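# Stack four magnet blocks from the heap into a tower

## Task

Take four magnet blocks from the pile and build them into one tidy vertical stack, each block resting squarely on the one below, then open the grippers so nothing is held when finished.

## Robot and tools

Robot: two six-joint arms, left_arm and right_arm, each ending in a parallel two-finger gripper with a wrist camera. Bases in the scene frame: left_arm at (+0.035, +0.283, 0) m, quat_wxyz (+0.998, 0, 0, -0.063); right_arm at (+0.043, -0.334, 0) m, quat_wxyz (+1.000, 0, 0, -0.005). Joint ranges (rad), base to hand: waist -2.618 to 3.054, shoulder 0.000 to 3.142, elbow 0.000 to 3.142, wrist pitch -1.571 to 1.571, wrist yaw -1.571 to 1.571, wrist roll -2.094 to 2.094.

Scene frame: origin on the table surface midway between the arms, +z up, +x pointing out across the table, left_arm on the +y side. The arm names say nothing about image sides. Gripper frame: fingers extend along its +z, close and open along its y. The reported end_effector_position is the pinch point, roughly 1 cm short of the fingertips.

The command row (used by execute_actions and move): exactly 14 numbers, each in [-1, 1], always all 14 even if one arm is idle. Order: left_arm dx, dy, dz, rx, ry, rz, opening, then right_arm dx, dy, dz, rx, ry, rz, opening. dx..rz are an offset, not a pose, expressed in that gripper's own axes and counted from the gripper pose printed in the latest result that showed it (before any such result in the scene, and for second or later calls within one reply, counted from where the arm is when the call begins). Scale: 1.0 equals 0.6 m of travel or 180 degrees; rx, ry, rz form one rotation vector. Every row in a list is measured from that same base, not chained. Opening is absolute: +1 fully open (0.094 m), -1 closed. Sending all-zero offsets pulls the arm back to the base pose; it is not a pause.

Tools:
- execute_actions {actions, pictures}. actions holds zero or one item. [] just reports the state with pictures. {"rows": [...], "steps": n}: 1 to 15 rows, steps 3 to 15 (default 15), each step 1/30 s, one row per step, the last row repeated if rows run out. {"steps": n} alone is a wait of up to 300 steps, counted from the previous result, so reply time eats into it. pictures: true adds camera images to an action result.
- move {target, speed}. target is one 14-number row as above. The gripper follows a straight line toward it, both arms finishing together, 0.5 to 10 s; longer paths are cut off at 10 s. speed is m/s, 0.002 to 0.5, default 0.25; rotation capped at twice that in rad/s. Opening is applied at the start. It does not steer around obstacles or the other arm. Result adds a move: line with the ending (done, off_target, moving, held, fault), any limits (paced = pose clipped; held = some steps blocked, after which the arm may jump faster), and each gripper's remaining distance. Pictures included.
- wait {seconds}: 0 to 10, lets the world run with no new command. Pictures included.
- zoom_image {camera, region}: camera is cam_left_wrist or cam_right_wrist; region [x0, y0, x1, y1] in pixels of the latest 504x504 image, top-left origin, at most 504 by 504.
- read_manual {section}: only licence text; no motion.
- finished_scene {scene}: pass the current scene number to end and grade it; irreversible.

Motion behaviour: each control step, the commanded pose is limited to 70 mm and 16 degrees from the measured one; inverse kinematics favours position over orientation. Far targets may need several actions; after the last step an arm only continues to its last clipped pose, so read the result and send the remainder. Arms tend to stop a centimetre or more short, usually low; to hold height, put a corrective offset in the first call of a reply and zeros afterwards, raising the aim if it still sags. The last 3 steps of each action are held back and run while you compose the next reply; the simulation keeps going during replies. Printed hand positions get less accurate at long reach.

Results: a state line per arm with position (m) and quat_wxyz in the scene frame; grip_measured on the same scale as opening (last Joint positions value is the opening in metres; each reading may be up to ~1 mm off). Hand target shows the pose the controller is driving toward when nothing is pending. HELD marks steps not sent; pose unreachable means the clearance check altered that arm's command; FAULT, MOTOR HOT (from 75 °C) and OVER-TEMPERATURE FAULT report stops (90 °C pauses an arm 10 s; 100 °C drops it).

Grasping: to hold a block, command an opening about 0.03 below grip_measured; smaller margins grip more gently. Pads can spike in force on first contact. Occasional external tugs or pushes may disturb held or loose blocks.

Avoid: knocking or placing anything off the table, dropping or slamming blocks, fast contacts, targets set far beyond a contact (they press hard), and any hard contact between the two arms. Keep blocks centred on the stack and open the gripper at the end. Keep holding time short to limit motor heating.

Each tool is called after "Emit:" as name([rows], argument=value, ...), one row to a line, values as JSON.

## Session

Emit:
execute_actions(actions=[])

Scene clock: 0.00 s of 5800.00 s.
left_arm: end_effector_position=(+0.2571, +0.4942, +0.2032) grip_measured=+1.000 end_effector_quat_wxyz=(-0.110, +0.329, +0.913, +0.216) | right_arm: end_effector_position=(+0.6609, +0.0124, +0.1142) grip_measured=+1.000 end_effector_quat_wxyz=(+0.342, +0.154, +0.871, +0.317)
Joint positions: left_arm=[ 0.625  1.51   1.459 -1.328 -0.452  1.234  0.094] | right_arm=[ 0.503  2.638  2.432 -0.396 -0.066  0.878  0.094]
Joint velocities: left_arm=[-0.002 -0.002 -0.002  0.022  0.007 -0.022  0.   ] | right_arm=[ 0.012  0.007 -0.002  0.051 -0.022  0.022  0.   ]
Hand target (left_arm): +0.257, +0.494, +0.207; -0.106, +0.326, +0.913, +0.220
Hand target (right_arm): +0.663, +0.013, +0.130; +0.354, +0.150, +0.865, +0.323
camera_calibration (this result's frames):
cam_left_wrist: T_world_to_cam=[[-0.424335, -0.809595, -0.405581, 0.584729], [-0.741385, 0.0534635, 0.668946, 0.052204], [-0.519892, 0.584549, -0.622908, 0.090137], [0, 0, 0, 1]] pos_world=[0.333686, 0.417913, 0.25838]
cam_right_wrist: T_world_to_cam=[[-0.103452, -0.782689, -0.613756, 0.140837], [-0.978347, 0.191289, -0.0790341, 0.686261], [0.179264, 0.592289, -0.78553, 0.0910242], [0, 0, 0, 1]] pos_world=[0.669654, -0.0749552, 0.21218]

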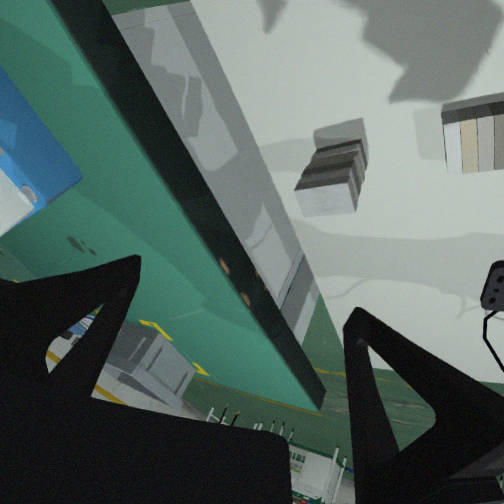

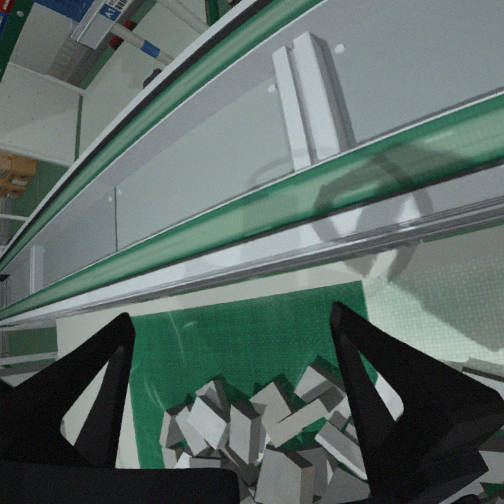

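Emit:
move(target=[0,0,0,0,0,0,1, 0.171,0.07,-0.453,0.087,0.183,-0.291,1], speed=0.35)

Scene clock: 2.70 s of 5800.00 s.
left_arm: end_effector_position=(+0.2571, +0.4942, +0.2032) grip_measured=+1.000 end_effector_quat_wxyz=(-0.110, +0.329, +0.913, +0.216) | right_arm: end_effector_position=(+0.3958, -0.0259, +0.2329) grip_measured=+1.000 end_effector_quat_wxyz=(+0.155, -0.283, +0.945, +0.054)
Joint positions: left_arm=[ 0.625  1.51   1.459 -1.328 -0.452  1.234  0.094] | right_arm=[ 0.739  2.203  2.534 -1.574  0.033  0.141  0.094]
Joint velocities: left_arm=[ 0.017  0.002 -0.002 -0.022  0.081  0.066  0.   ] | right_arm=[-0.007  0.002  0.017 -0.022 -0.037  0.007  0.   ]
Hand target (left_arm): +0.257, +0.494, +0.203; -0.110, +0.329, +0.913, +0.216
Hand target (right_arm): +0.397, -0.026, +0.242; +0.169, -0.286, +0.942, +0.053
Off the commanded pose (left_arm): 0.000 m, 0 deg.
Off the commanded pose (right_arm): 0.013 m, 2 deg.
joint sent to its limit (right arm) — the command would take joint 4 (wrist pitch) past its lower limit, so that joint was sent only as far as its limit.
Kept back: nothing.
move: off_target (right_arm)
camera_calibration (this result's frames):
cam_left_wrist: T_world_to_cam=[[-0.424335, -0.809595, -0.405581, 0.584729], [-0.741385, 0.0534635, 0.668946, 0.052204], [-0.519892, 0.584549, -0.622908, 0.090137], [0, 0, 0, 1]] pos_world=[0.333686, 0.417913, 0.25838]
cam_right_wrist: T_world_to_cam=[[0.531071, -0.845419, 0.0568288, -0.252576], [-0.827594, -0.503146, 0.248863, 0.28955], [-0.1818, -0.179195, -0.96687, 0.419639], [0, 0, 0, 1]] pos_world=[0.450056, 0.00735057, 0.348031]

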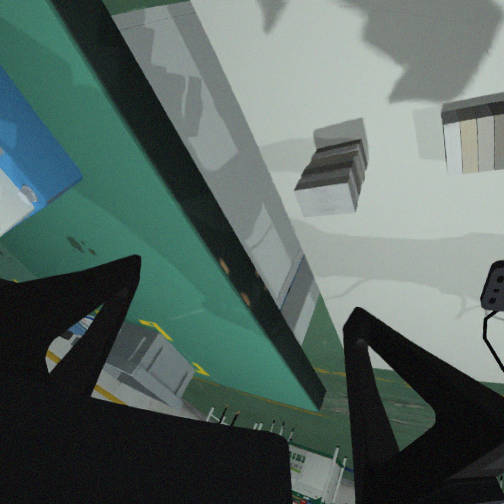

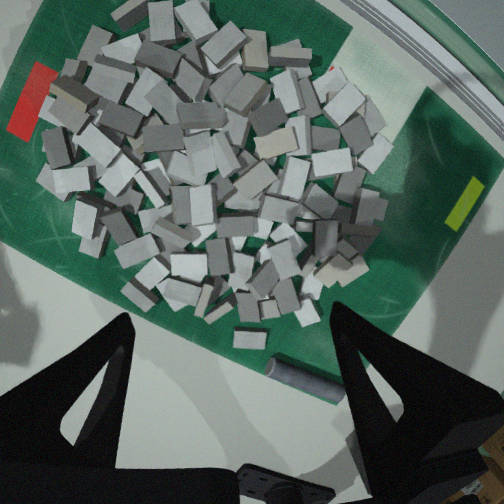

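Emit:
zoom_image(camera="cam_right_wrist", region=[110, 130, 400, 400])

Region (110, 130, 400, 400) of cam_right_wrist's 504x504 image, scaled by 1.738, with more detail than that image has; it fills the top 469 rows of this view, and the rest is white.

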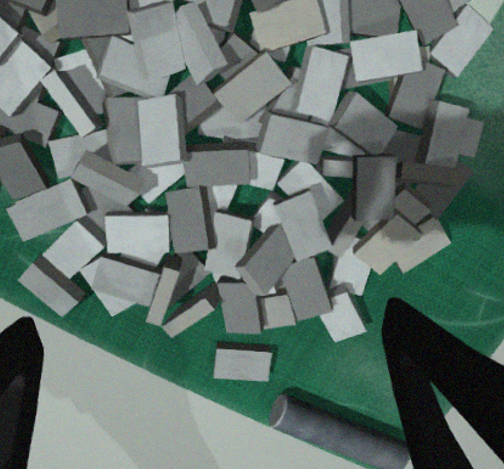

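Emit:
move(target=[0,0,0,0,0,0,1, 0.318,-0.023,0.205,-0.074,0.088,-0.466,-0.28], speed=0.35)

Scene clock: 5.80 s of 5800.00 s.
left_arm: end_effector_position=(+0.2571, +0.4942, +0.2032) grip_measured=+1.000 end_effector_quat_wxyz=(-0.110, +0.329, +0.913, +0.216) | right_arm: end_effector_position=(+0.2876, -0.1150, +0.0482) grip_measured=-0.278 end_effector_quat_wxyz=(+0.009, +0.852, -0.524, -0.006)
Joint positions: left_arm=[ 0.625  1.51   1.459 -1.328 -0.452  1.234  0.094] | right_arm=[ 0.735  1.85   1.304 -1.046 -0.005 -1.314  0.034]
Joint velocities: left_arm=[-0.002  0.022  0.012 -0.037 -0.095 -0.022  0.   ] | right_arm=[-0.007 -0.027 -0.007 -0.007 -0.081 -0.051 -0.001]
Hand target (left_arm): +0.257, +0.494, +0.203; -0.110, +0.329, +0.913, +0.216
Hand target (right_arm): +0.286, -0.113, +0.053; -0.001, +0.856, -0.516, -0.002
Off the commanded pose (left_arm): 0.000 m, 0 deg.
Off the commanded pose (right_arm): 0.007 m, 2 deg.
Kept back: nothing.
move: done
camera_calibration (this result's frames):
cam_left_wrist: T_world_to_cam=[[-0.424335, -0.809595, -0.405581, 0.584729], [-0.741385, 0.0534635, 0.668946, 0.052204], [-0.519892, 0.584549, -0.622908, 0.090137], [0, 0, 0, 1]] pos_world=[0.333686, 0.417913, 0.25838]
cam_right_wrist: T_world_to_cam=[[0.8909, 0.450963, 0.0541309, -0.214237], [0.350765, -0.758825, 0.548771, -0.18161], [0.288551, -0.469912, -0.834219, 0.0303119], [0, 0, 0, 1]] pos_world=[0.245819, -0.0269529, 0.136546]

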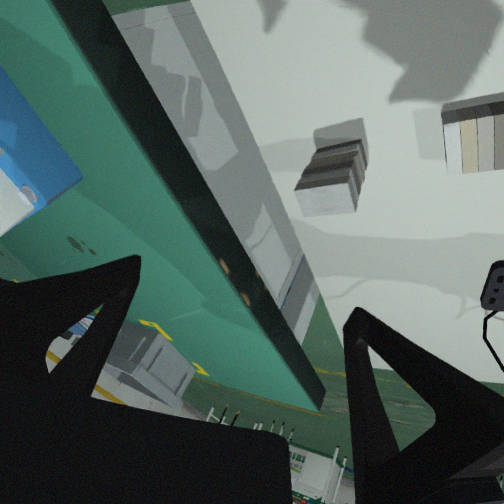

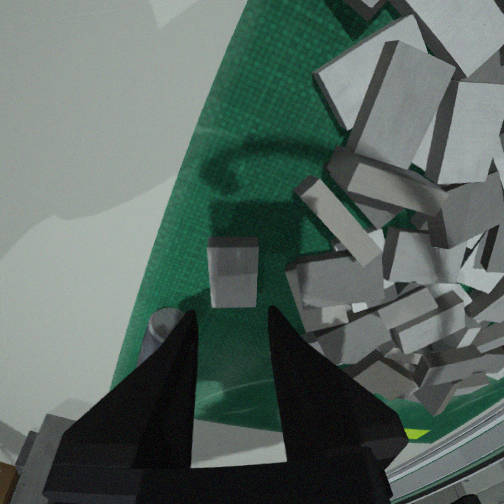

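Emit:
move(target=[0,0,0,0,0,0,1, -0.003,0,0.058,0,0,0,-0.28], speed=0.08)

Emit:
move(target=[0,0,0,0,0,0,1, 0,0,0,0,0,0,-0.52])

Emit:
move(target=[0,0,0,0,0,0,1, -0.06,0.11,-0.04,0,0,0,-0.52], speed=0.15)

Scene clock: 7.47 s of 5800.00 s.
left_arm: end_effector_position=(+0.2571, +0.4942, +0.2032) grip_measured=+1.000 end_effector_quat_wxyz=(-0.110, +0.329, +0.913, +0.216) | right_arm: end_effector_position=(+0.2887, -0.1140, +0.0165) grip_measured=-0.278 end_effector_quat_wxyz=(+0.008, +0.852, -0.523, -0.005)
Joint positions: left_arm=[ 0.625  1.51   1.459 -1.328 -0.452  1.234  0.094] | right_arm=[ 0.735  1.895  1.23  -0.923 -0.005 -1.316  0.034]
Joint velocities: left_arm=[ 0.017  0.007 -0.007 -0.007 -0.022 -0.007  0.   ] | right_arm=[-0.012 -0.002  0.012  0.066 -0.007  0.022  0.   ]
Hand target (left_arm): +0.257, +0.494, +0.203; -0.110, +0.329, +0.913, +0.216
Hand target (right_arm): +0.287, -0.114, +0.014; +0.009, +0.852, -0.524, -0.006
Off the commanded pose (left_arm): 0.000 m, 0 deg.
Off the commanded pose (right_arm): 0.004 m, 0 deg.
Kept back: nothing.
move: done
camera_calibration (this result's frames):
cam_left_wrist: T_world_to_cam=[[-0.424335, -0.809595, -0.405581, 0.584729], [-0.741385, 0.0534635, 0.668946, 0.052204], [-0.519892, 0.584549, -0.622908, 0.090137], [0, 0, 0, 1]] pos_world=[0.333686, 0.417913, 0.25838]
cam_right_wrist: T_world_to_cam=[[0.889912, 0.452547, 0.0570798, -0.213599], [0.350969, -0.759284, 0.548004, -0.163927], [0.291337, -0.467642, -0.834526, 0.00345638], [0, 0, 0, 1]] pos_world=[0.246611, -0.026187, 0.104909]

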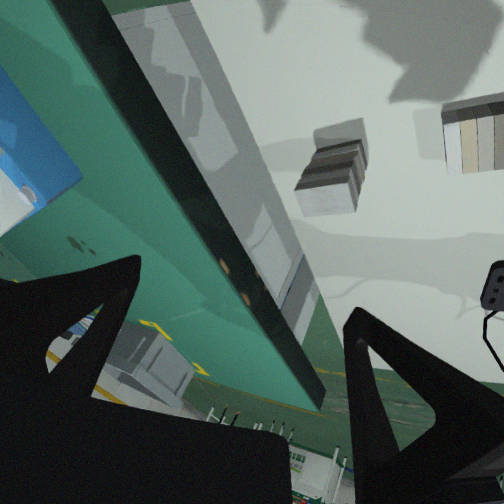

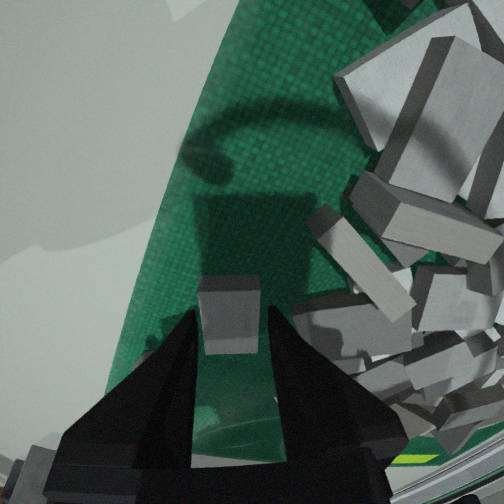

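Scene clock: 7.97 s of 5800.00 s.
left_arm: end_effector_position=(+0.2571, +0.4942, +0.2032) grip_measured=+1.000 end_effector_quat_wxyz=(-0.110, +0.329, +0.913, +0.216) | right_arm: end_effector_position=(+0.2887, -0.1140, +0.0165) grip_measured=-0.483 end_effector_quat_wxyz=(+0.008, +0.852, -0.523, -0.005)
Joint positions: left_arm=[ 0.625  1.51   1.459 -1.328 -0.452  1.234  0.094] | right_arm=[ 0.735  1.895  1.23  -0.923 -0.005 -1.316  0.024]
Joint velocities: left_arm=[-0.007 -0.007  0.012 -0.095  0.051 -0.037  0.   ] | right_arm=[-0.017 -0.007 -0.002  0.037  0.066 -0.081 -0.   ]
Hand target (left_arm): +0.257, +0.494, +0.203; -0.110, +0.329, +0.913, +0.216
Hand target (right_arm): +0.289, -0.114, +0.016; +0.007, +0.852, -0.523, -0.005
Off the commanded pose (left_arm): 0.000 m, 0 deg.
Off the commanded pose (right_arm): 0.000 m, 0 deg.
Kept back: nothing.
move: done
camera_calibration (this result's frames):
cam_left_wrist: T_world_to_cam=[[-0.424335, -0.809595, -0.405581, 0.584729], [-0.741385, 0.0534635, 0.668946, 0.052204], [-0.519892, 0.584549, -0.622908, 0.090137], [0, 0, 0, 1]] pos_world=[0.333686, 0.417913, 0.25838]
cam_right_wrist: T_world_to_cam=[[0.889912, 0.452547, 0.0570798, -0.213599], [0.350969, -0.759284, 0.548004, -0.163927], [0.291337, -0.467642, -0.834526, 0.00345638], [0, 0, 0, 1]] pos_world=[0.246611, -0.026187, 0.104909]

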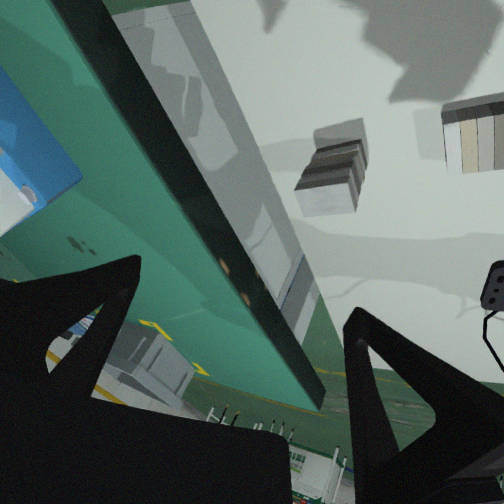

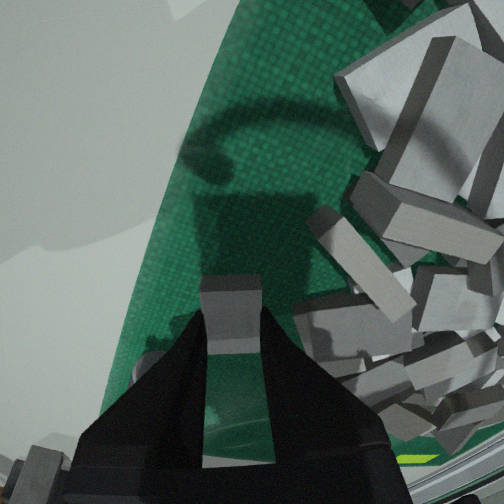

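Scene clock: 9.00 s of 5800.00 s.
left_arm: end_effector_position=(+0.2571, +0.4942, +0.2032) grip_measured=+1.000 end_effector_quat_wxyz=(-0.110, +0.329, +0.913, +0.216) | right_arm: end_effector_position=(+0.2187, -0.1103, +0.0358) grip_measured=-0.483 end_effector_quat_wxyz=(+0.011, +0.853, -0.522, -0.002)
Joint positions: left_arm=[ 0.625  1.51   1.459 -1.328 -0.452  1.234  0.094] | right_arm=[ 0.912  1.71   1.079 -0.963 -0.002 -1.143  0.024]
Joint velocities: left_arm=[-0.002  0.007  0.027 -0.081 -0.051 -0.022  0.   ] | right_arm=[ 0.022 -0.007 -0.007 -0.007 -0.007  0.051  0.001]
Hand target (left_arm): +0.257, +0.494, +0.203; -0.110, +0.329, +0.913, +0.216
Hand target (right_arm): +0.214, -0.112, +0.039; +0.010, +0.852, -0.523, -0.004
Off the commanded pose (left_arm): 0.000 m, 0 deg.
Off the commanded pose (right_arm): 0.008 m, 1 deg.
Kept back: nothing.
move: done
camera_calibration (this result's frames):
cam_left_wrist: T_world_to_cam=[[-0.424335, -0.809595, -0.405581, 0.584729], [-0.741385, 0.0534635, 0.668946, 0.052204], [-0.519892, 0.584549, -0.622908, 0.090137], [0, 0, 0, 1]] pos_world=[0.333686, 0.417913, 0.25838]
cam_right_wrist: T_world_to_cam=[[0.888402, 0.455823, 0.0544766, -0.153264], [0.352582, -0.753503, 0.554905, -0.147108], [0.293987, -0.473771, -0.830128, 0.0402727], [0, 0, 0, 1]] pos_world=[0.176188, -0.0219053, 0.123412]

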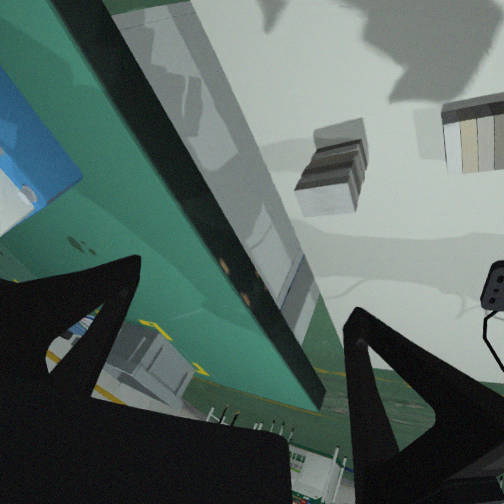

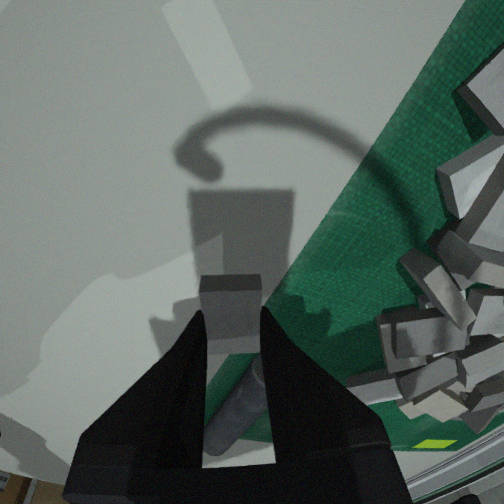

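Emit:
move(target=[0,0,0,0,0,0,1, -0.02,0.04,0.036,0,0,0,-0.52], speed=0.07)

Emit:
move(target=[0,0,0,0,0,0,1, 0,0,0,0,0,0,-0.2])

Emit:
move(target=[0,0,0,0,0,0,1, 0.05,-0.2,-0.2,0,0,0,-0.2])

Scene clock: 10.03 s of 5800.00 s.
left_arm: end_effector_position=(+0.2571, +0.4942, +0.2032) grip_measured=+1.000 end_effector_quat_wxyz=(-0.110, +0.329, +0.913, +0.216) | right_arm: end_effector_position=(+0.1955, -0.1160, +0.0147) grip_measured=-0.483 end_effector_quat_wxyz=(+0.025, +0.852, -0.523, +0.002)
Joint positions: left_arm=[ 0.625  1.51   1.459 -1.328 -0.452  1.234  0.094] | right_arm=[ 0.973  1.703  0.979 -0.895  0.006 -1.078  0.024]
Joint velocities: left_arm=[-0.007  0.012 -0.007 -0.037 -0.022 -0.081  0.   ] | right_arm=[-0.017 -0.007  0.007  0.037 -0.022 -0.066 -0.   ]
Hand target (left_arm): +0.257, +0.494, +0.203; -0.110, +0.329, +0.913, +0.216
Hand target (right_arm): +0.192, -0.111, +0.014; +0.012, +0.853, -0.521, -0.002
Off the commanded pose (left_arm): 0.000 m, 0 deg.
Off the commanded pose (right_arm): 0.006 m, 2 deg.
Kept back: nothing.
move: done
camera_calibration (this result's frames):
cam_left_wrist: T_world_to_cam=[[-0.424335, -0.809595, -0.405581, 0.584729], [-0.741385, 0.0534635, 0.668946, 0.052204], [-0.519892, 0.584549, -0.622908, 0.090137], [0, 0, 0, 1]] pos_world=[0.333686, 0.417913, 0.25838]
cam_right_wrist: T_world_to_cam=[[0.890313, 0.453969, 0.0354329, -0.129183], [0.354075, -0.739125, 0.572997, -0.130393], [0.286312, -0.4976, -0.818791, 0.0255179], [0, 0, 0, 1]] pos_world=[0.153876, -0.0250343, 0.100186]

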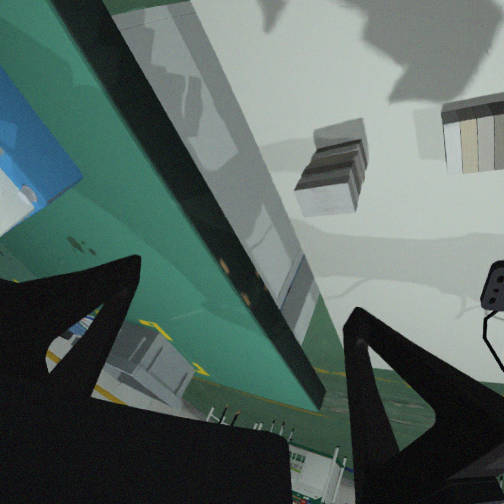

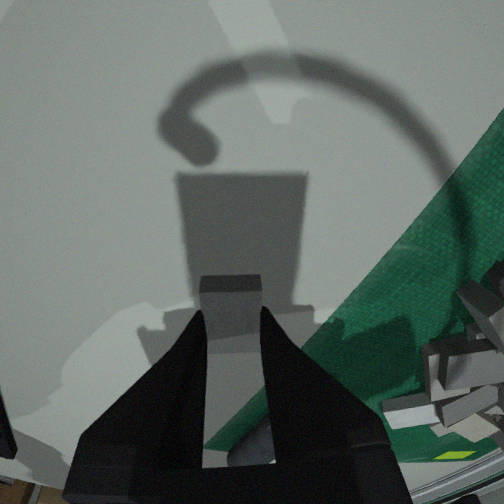

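Scene clock: 10.53 s of 5800.00 s.
left_arm: end_effector_position=(+0.2571, +0.4942, +0.2032) grip_measured=+1.000 end_effector_quat_wxyz=(-0.110, +0.329, +0.913, +0.216) | right_arm: end_effector_position=(+0.1955, -0.1162, +0.0147) grip_measured=-0.202 end_effector_quat_wxyz=(+0.025, +0.852, -0.523, +0.002)
Joint positions: left_arm=[ 0.625  1.51   1.459 -1.328 -0.452  1.234  0.094] | right_arm=[ 0.973  1.703  0.979 -0.895  0.007 -1.078  0.038]
Joint velocities: left_arm=[ 0.017 -0.002 -0.022 -0.007 -0.037 -0.066  0.   ] | right_arm=[-0.022 -0.007 -0.007  0.022  0.007 -0.051  0.001]
Hand target (left_arm): +0.257, +0.494, +0.203; -0.110, +0.329, +0.913, +0.216
Hand target (right_arm): +0.196, -0.116, +0.015; +0.025, +0.852, -0.523, +0.002
Off the commanded pose (left_arm): 0.000 m, 0 deg.
Off the commanded pose (right_arm): 0.000 m, 0 deg.
Kept back: nothing.
move: done
camera_calibration (this result's frames):
cam_left_wrist: T_world_to_cam=[[-0.424335, -0.809595, -0.405581, 0.584729], [-0.741385, 0.0534635, 0.668946, 0.052204], [-0.519892, 0.584549, -0.622908, 0.090137], [0, 0, 0, 1]] pos_world=[0.333686, 0.417913, 0.25838]
cam_right_wrist: T_world_to_cam=[[0.890453, 0.45369, 0.0354669, -0.129224], [0.353578, -0.738813, 0.573706, -0.130409], [0.286488, -0.498318, -0.818293, 0.0253036], [0, 0, 0, 1]] pos_world=[0.153929, -0.0251107, 0.100105]

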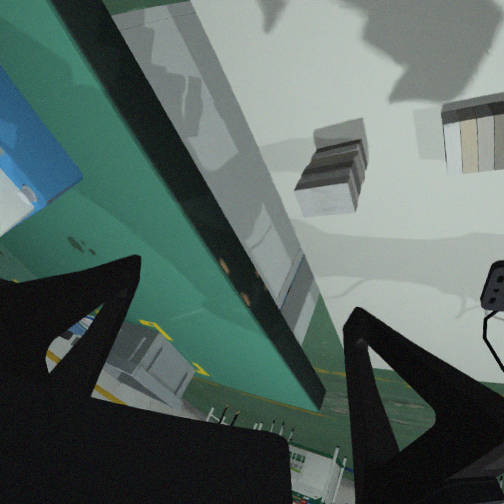

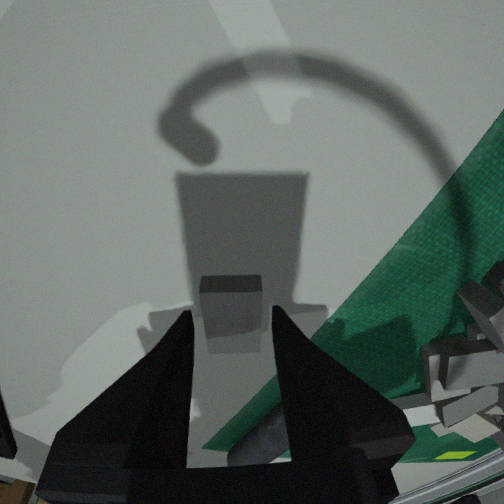

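Scene clock: 12.00 s of 5800.00 s.
left_arm: end_effector_position=(+0.2571, +0.4942, +0.2032) grip_measured=+1.000 end_effector_quat_wxyz=(-0.110, +0.329, +0.913, +0.216) | right_arm: end_effector_position=(+0.3127, -0.0831, +0.1281) grip_measured=-0.202 end_effector_quat_wxyz=(+0.028, +0.851, -0.524, -0.000)
Joint positions: left_arm=[ 0.625  1.51   1.459 -1.328 -0.452  1.234  0.094] | right_arm=[ 0.764  2.001  1.831 -1.455  0.014 -1.284  0.038]
Joint velocities: left_arm=[-0.012  0.022  0.007  0.007  0.007  0.081  0.   ] | right_arm=[-0.017  0.032 -0.012 -0.007  0.066 -0.066 -0.001]
Hand target (left_arm): +0.257, +0.494, +0.203; -0.110, +0.329, +0.913, +0.216
Hand target (right_arm): +0.316, -0.082, +0.134; +0.023, +0.852, -0.523, +0.001
Off the commanded pose (left_arm): 0.000 m, 0 deg.
Off the commanded pose (right_arm): 0.007 m, 0 deg.
Kept back: nothing.
move: done
camera_calibration (this result's frames):
cam_left_wrist: T_world_to_cam=[[-0.424335, -0.809595, -0.405581, 0.584729], [-0.741385, 0.0534635, 0.668946, 0.052204], [-0.519892, 0.584549, -0.622908, 0.090137], [0, 0, 0, 1]] pos_world=[0.333686, 0.417913, 0.25838]
cam_right_wrist: T_world_to_cam=[[0.891531, 0.45215, 0.0270676, -0.251975], [0.356703, -0.737651, 0.573266, -0.21333], [0.279168, -0.501429, -0.818922, 0.103095], [0, 0, 0, 1]] pos_world=[0.271958, 0.00826215, 0.213542]

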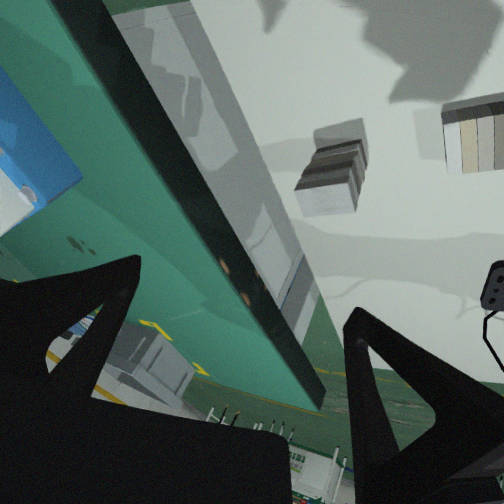

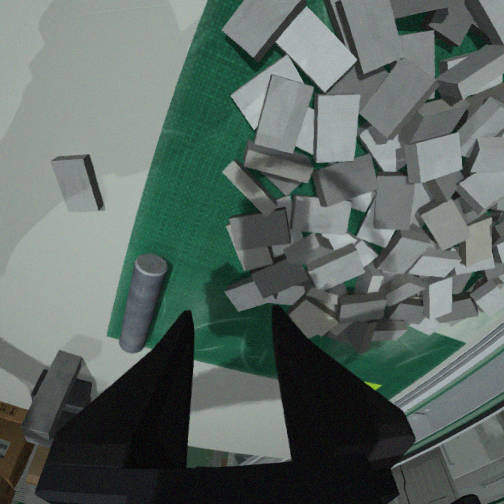

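Emit:
move(target=[0,0,0,0,0,0,1, 0.081,-0.06,0.095,0.008,-0.017,0.378,-0.28], speed=0.35)

Scene clock: 14.57 s of 5800.00 s.
left_arm: end_effector_position=(+0.2571, +0.4942, +0.2032) grip_measured=+1.000 end_effector_quat_wxyz=(-0.110, +0.329, +0.913, +0.216) | right_arm: end_effector_position=(+0.3649, -0.1123, +0.0755) grip_measured=-0.278 end_effector_quat_wxyz=(+0.001, -0.421, +0.907, -0.006)
Joint positions: left_arm=[ 0.625  1.51   1.459 -1.328 -0.452  1.234  0.094] | right_arm=[ 0.617  2.044  1.686 -1.214  0.011 -0.262  0.034]
Joint velocities: left_arm=[ 0.002 -0.002 -0.012  0.022 -0.095 -0.051  0.   ] | right_arm=[-0.007 -0.007  0.012  0.022 -0.022  0.007  0.001]
Hand target (left_arm): +0.257, +0.494, +0.203; -0.110, +0.329, +0.913, +0.216
Hand target (right_arm): +0.366, -0.113, +0.072; +0.001, -0.413, +0.911, +0.001
Off the commanded pose (left_arm): 0.000 m, 0 deg.
Off the commanded pose (right_arm): 0.005 m, 1 deg.
Kept back: nothing.
move: done
camera_calibration (this result's frames):
cam_left_wrist: T_world_to_cam=[[-0.424335, -0.809595, -0.405581, 0.584729], [-0.741385, 0.0534635, 0.668946, 0.052204], [-0.519892, 0.584549, -0.622908, 0.090137], [0, 0, 0, 1]] pos_world=[0.333686, 0.417913, 0.25838]
cam_right_wrist: T_world_to_cam=[[0.761084, -0.642912, 0.0861112, -0.363688], [-0.574179, -0.605976, 0.550556, 0.132901], [-0.301778, -0.468463, -0.830345, 0.247383], [0, 0, 0, 1]] pos_world=[0.427761, -0.0373946, 0.163562]

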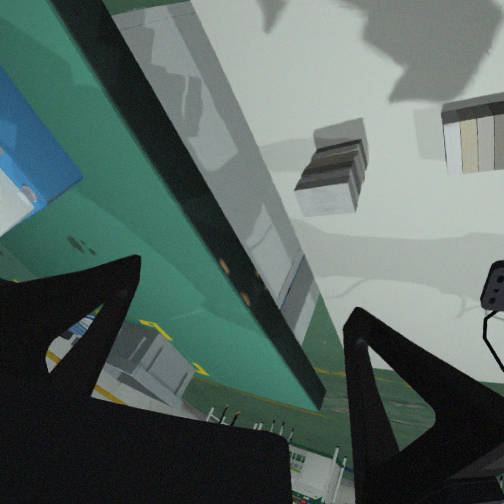

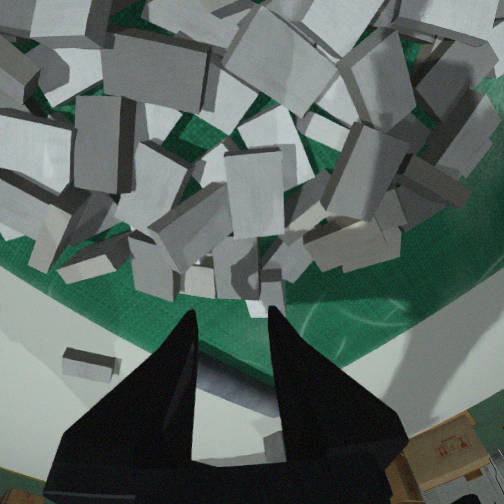

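Emit:
move(target=[0,0,0,0,0,0,1, -0.083,-0.021,0.02,0,0,-0.016,-0.28], speed=0.15)

Scene clock: 15.80 s of 5800.00 s.
left_arm: end_effector_position=(+0.2571, +0.4942, +0.2032) grip_measured=+1.000 end_effector_quat_wxyz=(-0.110, +0.329, +0.913, +0.216) | right_arm: end_effector_position=(+0.4025, -0.0862, +0.0576) grip_measured=-0.278 end_effector_quat_wxyz=(-0.010, -0.440, +0.898, -0.007)
Joint positions: left_arm=[ 0.625  1.51   1.459 -1.328 -0.452  1.234  0.094] | right_arm=[ 0.617  2.271  1.974 -1.296  0.011 -0.305  0.034]
Joint velocities: left_arm=[-0.002 -0.002 -0.032 -0.095  0.007 -0.037  0.   ] | right_arm=[ 0.017 -0.022 -0.007  0.007  0.022 -0.022  0.001]
Hand target (left_arm): +0.257, +0.494, +0.203; -0.110, +0.329, +0.913, +0.216
Hand target (right_arm): +0.407, -0.083, +0.065; +0.001, -0.443, +0.896, -0.006
Off the commanded pose (left_arm): 0.000 m, 0 deg.
Off the commanded pose (right_arm): 0.008 m, 1 deg.
Kept back: nothing.
move: done
camera_calibration (this result's frames):
cam_left_wrist: T_world_to_cam=[[-0.424335, -0.809595, -0.405581, 0.584729], [-0.741385, 0.0534635, 0.668946, 0.052204], [-0.519892, 0.584549, -0.622908, 0.090137], [0, 0, 0, 1]] pos_world=[0.333686, 0.417913, 0.25838]
cam_right_wrist: T_world_to_cam=[[0.789593, -0.608472, 0.0793988, -0.382099], [-0.537305, -0.623072, 0.568405, 0.16277], [-0.296388, -0.49147, -0.818909, 0.251246], [0, 0, 0, 1]] pos_world=[0.463626, -0.00759863, 0.143567]

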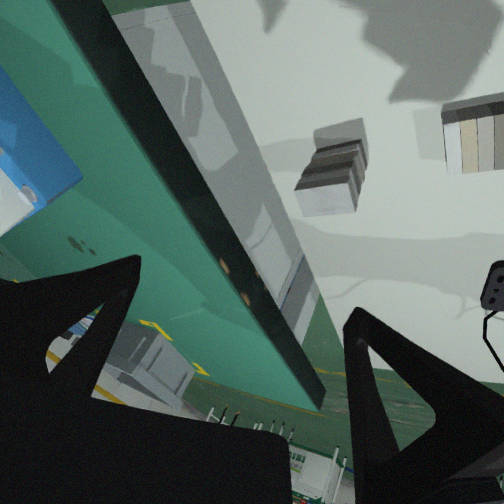

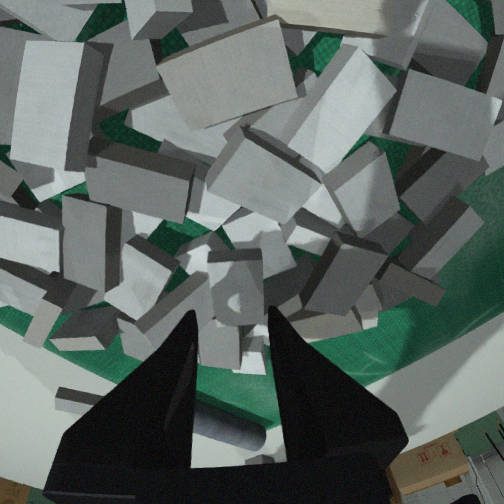

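Emit:
move(target=[0,0,0,0,0,0,1, -0.01,0,0.034,0,-0.006,0,-0.28], speed=0.06)

Emit:
move(target=[0,0,0,0,0,0,1, 0,0,0,0,0,0,-0.52])

Emit:
move(target=[0,0,0,0,0,0,1, 0,0,-0.09,0,0,0,-0.52], speed=0.15)

Scene clock: 16.90 s of 5800.00 s.
left_arm: end_effector_position=(+0.2571, +0.4942, +0.2032) grip_measured=+1.000 end_effector_quat_wxyz=(-0.110, +0.329, +0.913, +0.216) | right_arm: end_effector_position=(+0.4065, -0.0834, +0.0415) grip_measured=-0.278 end_effector_quat_wxyz=(-0.002, -0.440, +0.898, -0.006)
Joint positions: left_arm=[ 0.625  1.51   1.459 -1.328 -0.452  1.234  0.094] | right_arm=[ 0.617  2.281  1.926 -1.222  0.011 -0.306  0.034]
Joint velocities: left_arm=[ 0.007  0.007 -0.002  0.022  0.051 -0.066  0.   ] | right_arm=[ 0.002  0.007  0.002  0.051  0.037 -0.022  0.001]
Hand target (left_arm): +0.257, +0.494, +0.203; -0.110, +0.329, +0.913, +0.216
Hand target (right_arm): +0.406, -0.082, +0.037; -0.002, -0.441, +0.898, -0.003
Off the commanded pose (left_arm): 0.000 m, 0 deg.
Off the commanded pose (right_arm): 0.005 m, 0 deg.
Kept back: nothing.
move: done
camera_calibration (this result's frames):
cam_left_wrist: T_world_to_cam=[[-0.424335, -0.809595, -0.405581, 0.584729], [-0.741385, 0.0534635, 0.668946, 0.052204], [-0.519892, 0.584549, -0.622908, 0.090137], [0, 0, 0, 1]] pos_world=[0.333686, 0.417913, 0.25838]
cam_right_wrist: T_world_to_cam=[[0.788696, -0.608955, 0.0844522, -0.38219], [-0.544809, -0.628653, 0.554958, 0.17901], [-0.284853, -0.483703, -0.827581, 0.23693], [0, 0, 0, 1]] pos_world=[0.466448, -0.00559788, 0.129012]

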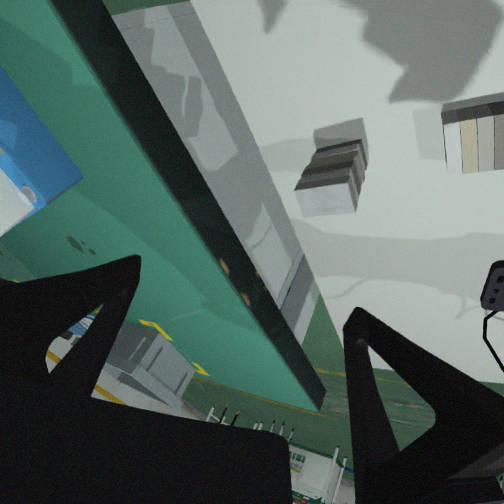

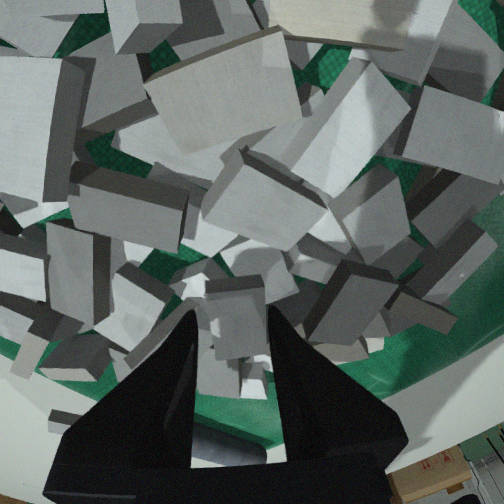

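Scene clock: 17.40 s of 5800.00 s.
left_arm: end_effector_position=(+0.2571, +0.4942, +0.2032) grip_measured=+1.000 end_effector_quat_wxyz=(-0.110, +0.329, +0.913, +0.216) | right_arm: end_effector_position=(+0.4066, -0.0836, +0.0415) grip_measured=-0.492 end_effector_quat_wxyz=(-0.002, -0.440, +0.898, -0.007)
Joint positions: left_arm=[ 0.625  1.51   1.459 -1.328 -0.452  1.234  0.094] | right_arm=[ 0.617  2.281  1.926 -1.222  0.013 -0.306  0.024]
Joint velocities: left_arm=[ 0.002 -0.007  0.007 -0.037 -0.051 -0.066  0.   ] | right_arm=[-0.017 -0.002  0.002 -0.037 -0.037  0.066 -0.   ]
Hand target (left_arm): +0.257, +0.494, +0.203; -0.110, +0.329, +0.913, +0.216
Hand target (right_arm): +0.406, -0.083, +0.041; -0.002, -0.440, +0.898, -0.006
Off the commanded pose (left_arm): 0.000 m, 0 deg.
Off the commanded pose (right_arm): 0.000 m, 0 deg.
Kept back: nothing.
move: done
camera_calibration (this result's frames):
cam_left_wrist: T_world_to_cam=[[-0.424335, -0.809595, -0.405581, 0.584729], [-0.741385, 0.0534635, 0.668946, 0.052204], [-0.519892, 0.584549, -0.622908, 0.090137], [0, 0, 0, 1]] pos_world=[0.333686, 0.417913, 0.25838]
cam_right_wrist: T_world_to_cam=[[0.788645, -0.60887, 0.0855393, -0.382401], [-0.545167, -0.628135, 0.555193, 0.179145], [-0.28431, -0.484483, -0.827311, 0.236586], [0, 0, 0, 1]] pos_world=[0.466507, -0.00568279, 0.128981]

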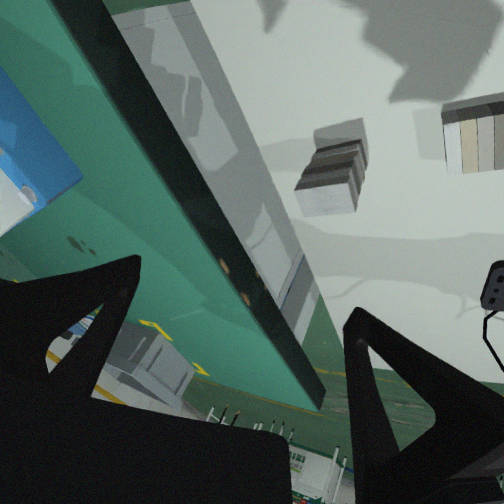

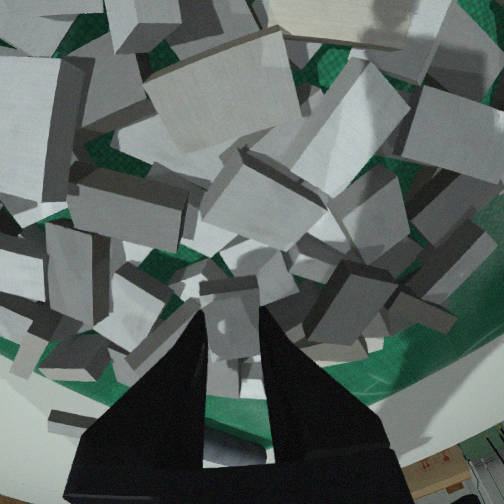

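Scene clock: 18.47 s of 5800.00 s.
left_arm: end_effector_position=(+0.2571, +0.4942, +0.2032) grip_measured=+1.000 end_effector_quat_wxyz=(-0.110, +0.329, +0.913, +0.216) | right_arm: end_effector_position=(+0.4017, -0.0870, +0.0859) grip_measured=-0.492 end_effector_quat_wxyz=(-0.016, -0.441, +0.898, -0.009)
Joint positions: left_arm=[ 0.625  1.51   1.459 -1.328 -0.452  1.234  0.094] | right_arm=[ 0.617  2.281  2.102 -1.426  0.013 -0.306  0.024]
Joint velocities: left_arm=[-0.002 -0.012  0.007  0.007 -0.037 -0.007  0.   ] | right_arm=[-0.007 -0.002 -0.017 -0.007 -0.022  0.037  0.   ]
Hand target (left_arm): +0.257, +0.494, +0.203; -0.110, +0.329, +0.913, +0.216
Hand target (right_arm): +0.405, -0.083, +0.095; -0.002, -0.441, +0.898, -0.007
Off the commanded pose (left_arm): 0.000 m, 0 deg.
Off the commanded pose (right_arm): 0.011 m, 2 deg.
Kept back: nothing.
move: off_target (right_arm)
camera_calibration (this result's frames):
cam_left_wrist: T_world_to_cam=[[-0.424335, -0.809595, -0.405581, 0.584729], [-0.741385, 0.0534635, 0.668946, 0.052204], [-0.519892, 0.584549, -0.622908, 0.090137], [0, 0, 0, 1]] pos_world=[0.333686, 0.417913, 0.25838]
cam_right_wrist: T_world_to_cam=[[0.790554, -0.607546, 0.0768952, -0.384327], [-0.531847, -0.618894, 0.578022, 0.14319], [-0.303585, -0.497854, -0.81239, 0.275624], [0, 0, 0, 1]] pos_world=[0.463662, -0.00765637, 0.170701]

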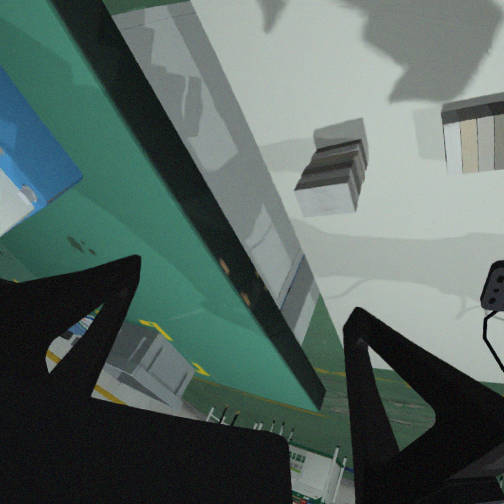

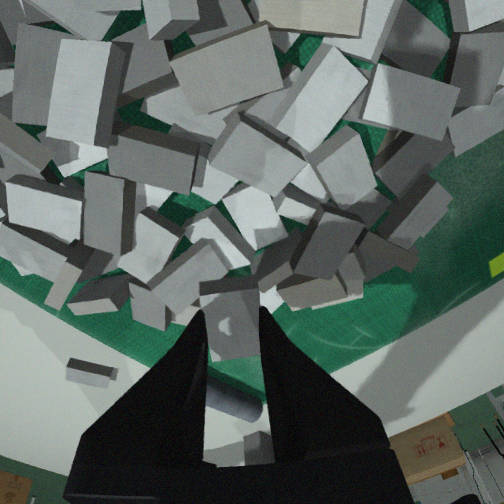

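Emit:
move(target=[0,0,0,0,0,0,1, 0.247,0.244,0.035,0.006,-0.011,-0.359,-0.53], speed=0.3)

Emit:
zoom_image(camera="cam_right_wrist", region=[150, 190, 330, 370])

Scene clock: 21.13 s of 5800.00 s.
left_arm: end_effector_position=(+0.2571, +0.4942, +0.2032) grip_measured=+1.000 end_effector_quat_wxyz=(-0.110, +0.329, +0.913, +0.216) | right_arm: end_effector_position=(+0.1974, -0.1198, +0.0604) grip_measured=-0.492 end_effector_quat_wxyz=(+0.017, +0.848, -0.530, +0.005)
Joint positions: left_arm=[ 0.625  1.51   1.459 -1.328 -0.452  1.234  0.094] | right_arm=[ 0.962  1.612  1.075 -1.067  0.013 -1.073  0.024]
Joint velocities: left_arm=[-0.017 -0.007  0.012  0.022  0.081  0.022  0.   ] | right_arm=[-0.002 -0.007 -0.012  0.022  0.022 -0.022 -0.   ]
Hand target (left_arm): +0.257, +0.494, +0.203; -0.110, +0.329, +0.913, +0.216
Hand target (right_arm): +0.195, -0.117, +0.064; +0.003, +0.852, -0.523, +0.001
Off the commanded pose (left_arm): 0.000 m, 0 deg.
Off the commanded pose (right_arm): 0.011 m, 2 deg.
Kept back: nothing.
move: off_target (right_arm)
camera_calibration (this result's frames):
cam_left_wrist: T_world_to_cam=[[-0.424335, -0.809595, -0.405581, 0.584729], [-0.741385, 0.0534635, 0.668946, 0.052204], [-0.519892, 0.584549, -0.622908, 0.090137], [0, 0, 0, 1]] pos_world=[0.333686, 0.417913, 0.25838]
cam_right_wrist: T_world_to_cam=[[0.896388, 0.440145, 0.0525529, -0.134698], [0.334665, -0.749733, 0.570877, -0.157389], [0.290669, -0.494139, -0.819352, 0.0600085], [0, 0, 0, 1]] pos_world=[0.155972, -0.0290605, 0.146097]

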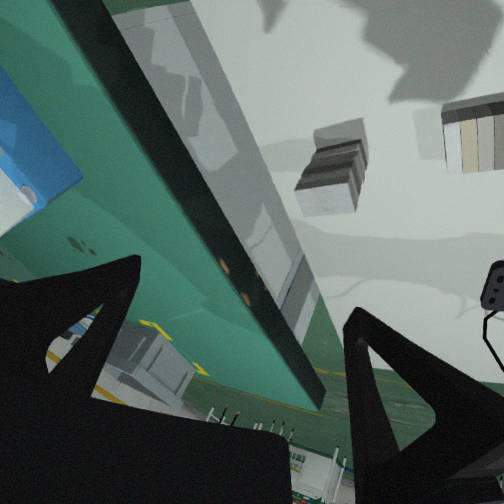

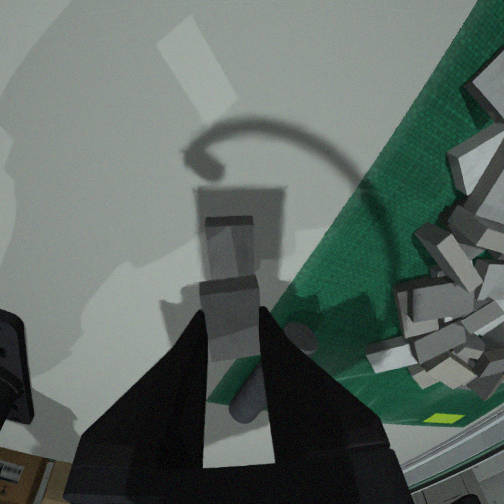

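Region (150, 190, 330, 370) of cam_right_wrist's 504x504 image, scaled by 2.800, with more detail than that image has.

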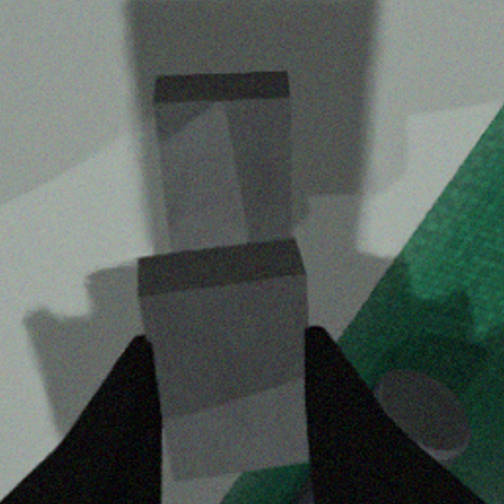

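Emit:
move(target=[0,0,0,0,0,0,1, -0.014,0,0.05,0,0.015,0,-0.53], speed=0.05)

Emit:
zoom_image(camera="cam_right_wrist", region=[150, 190, 330, 370])

Scene clock: 22.40 s of 5800.00 s.
left_arm: end_effector_position=(+0.2571, +0.4942, +0.2032) grip_measured=+1.000 end_effector_quat_wxyz=(-0.110, +0.329, +0.913, +0.216) | right_arm: end_effector_position=(+0.1962, -0.1140, +0.0330) grip_measured=-0.492 end_effector_quat_wxyz=(+0.029, +0.847, -0.531, +0.023)
Joint positions: left_arm=[ 0.625  1.51   1.459 -1.328 -0.452  1.234  0.094] | right_arm=[ 1.001  1.687  1.039 -0.98   0.047 -1.03   0.024]
Joint velocities: left_arm=[ 0.017  0.007  0.002  0.051  0.051 -0.066  0.   ] | right_arm=[-0.007  0.007  0.002  0.037  0.007 -0.037 -0.   ]
Hand target (left_arm): +0.257, +0.494, +0.203; -0.110, +0.329, +0.913, +0.216
Hand target (right_arm): +0.194, -0.114, +0.030; +0.030, +0.848, -0.529, +0.026
Off the commanded pose (left_arm): 0.000 m, 0 deg.
Off the commanded pose (right_arm): 0.004 m, 0 deg.
Kept back: nothing.
move: done
camera_calibration (this result's frames):
cam_left_wrist: T_world_to_cam=[[-0.424335, -0.809595, -0.405581, 0.584729], [-0.741385, 0.0534635, 0.668946, 0.052204], [-0.519892, 0.584549, -0.622908, 0.090137], [0, 0, 0, 1]] pos_world=[0.333686, 0.417913, 0.25838]
cam_right_wrist: T_world_to_cam=[[0.89669, 0.439816, 0.0500924, -0.134756], [0.322995, -0.727465, 0.605367, -0.133299], [0.302691, -0.526647, -0.794369, 0.0339345], [0, 0, 0, 1]] pos_world=[0.153618, -0.0198307, 0.114401]

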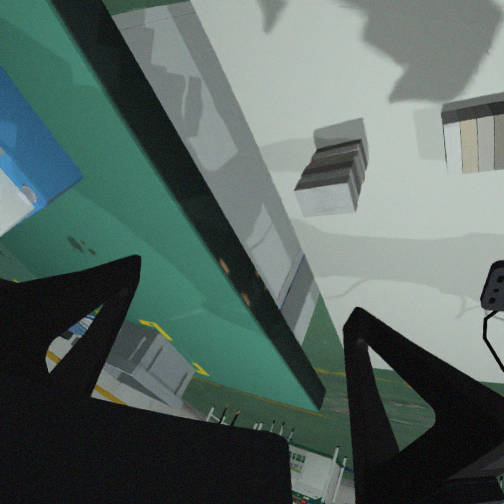

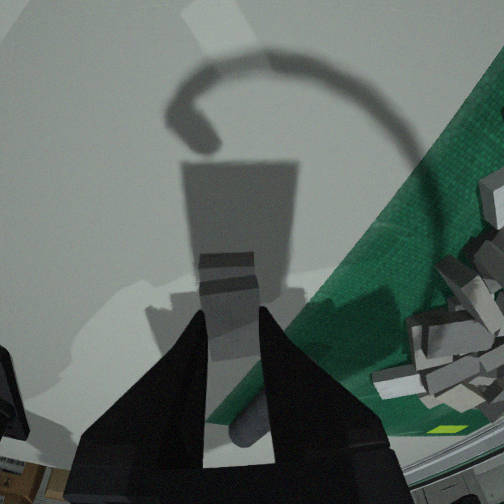

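Region (150, 190, 330, 370) of cam_right_wrist's 504x504 image, scaled by 2.800, with more detail than that image has.

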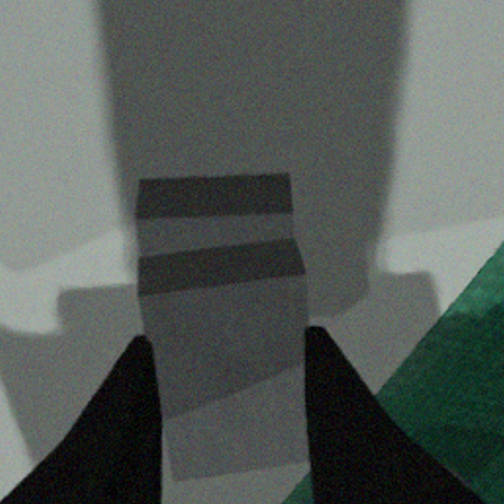

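Emit:
move(target=[0,0,0,0,0,0,1, -0.004,0.005,0.008,0,-0.04,0,-0.53], speed=0.04)

Emit:
zoom_image(camera="cam_right_wrist", region=[150, 190, 330, 370])

Scene clock: 24.43 s of 5800.00 s.
left_arm: end_effector_position=(+0.2571, +0.4942, +0.2032) grip_measured=+1.000 end_effector_quat_wxyz=(-0.110, +0.329, +0.913, +0.216) | right_arm: end_effector_position=(+0.1961, -0.1143, +0.0287) grip_measured=-0.492 end_effector_quat_wxyz=(+0.003, +0.847, -0.531, -0.014)
Joint positions: left_arm=[ 0.625  1.51   1.459 -1.328 -0.452  1.234  0.094] | right_arm=[ 0.951  1.647  0.978 -0.91  -0.028 -1.08   0.024]
Joint velocities: left_arm=[-0.012 -0.017 -0.002  0.022 -0.007 -0.022  0.   ] | right_arm=[-0.012  0.007 -0.012  0.066  0.022 -0.007 -0.   ]
Hand target (left_arm): +0.257, +0.494, +0.203; -0.110, +0.329, +0.913, +0.216
Hand target (right_arm): +0.193, -0.113, +0.028; -0.005, +0.847, -0.531, -0.030
Off the commanded pose (left_arm): 0.000 m, 0 deg.
Off the commanded pose (right_arm): 0.004 m, 2 deg.
Kept back: nothing.
move: done
camera_calibration (this result's frames):
cam_left_wrist: T_world_to_cam=[[-0.424335, -0.809595, -0.405581, 0.584729], [-0.741385, 0.0534635, 0.668946, 0.052204], [-0.519892, 0.584549, -0.622908, 0.090137], [0, 0, 0, 1]] pos_world=[0.333686, 0.417913, 0.25838]
cam_right_wrist: T_world_to_cam=[[0.899398, 0.433568, 0.0556916, -0.135748], [0.341194, -0.77593, 0.530584, -0.137816], [0.273257, -0.458205, -0.845801, 0.0455192], [0, 0, 0, 1]] pos_world=[0.156675, -0.0272223, 0.119183]

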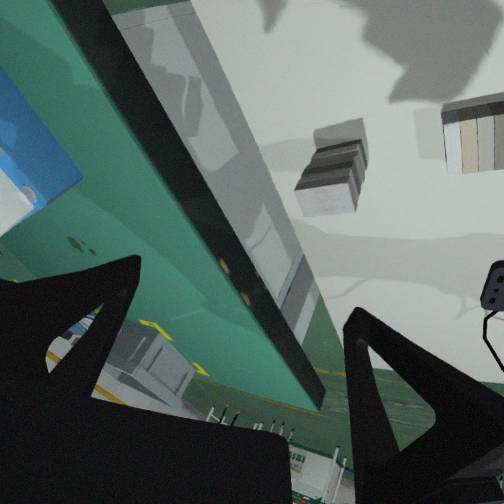

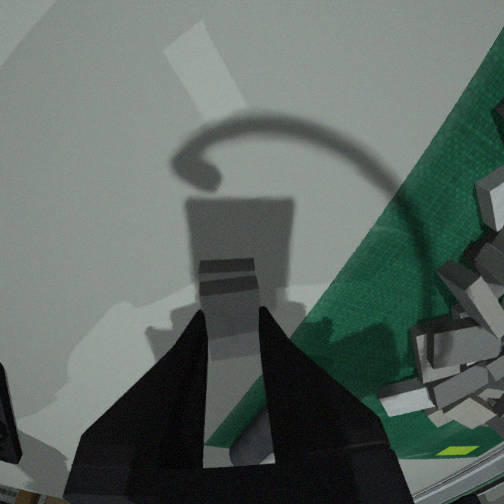

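Region (150, 190, 330, 370) of cam_right_wrist's 504x504 image, scaled by 2.800, with more detail than that image has.

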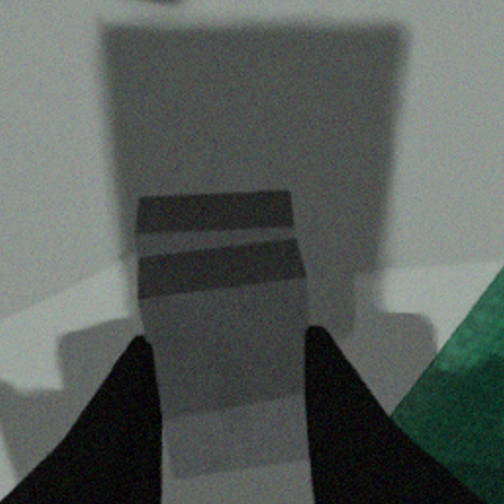

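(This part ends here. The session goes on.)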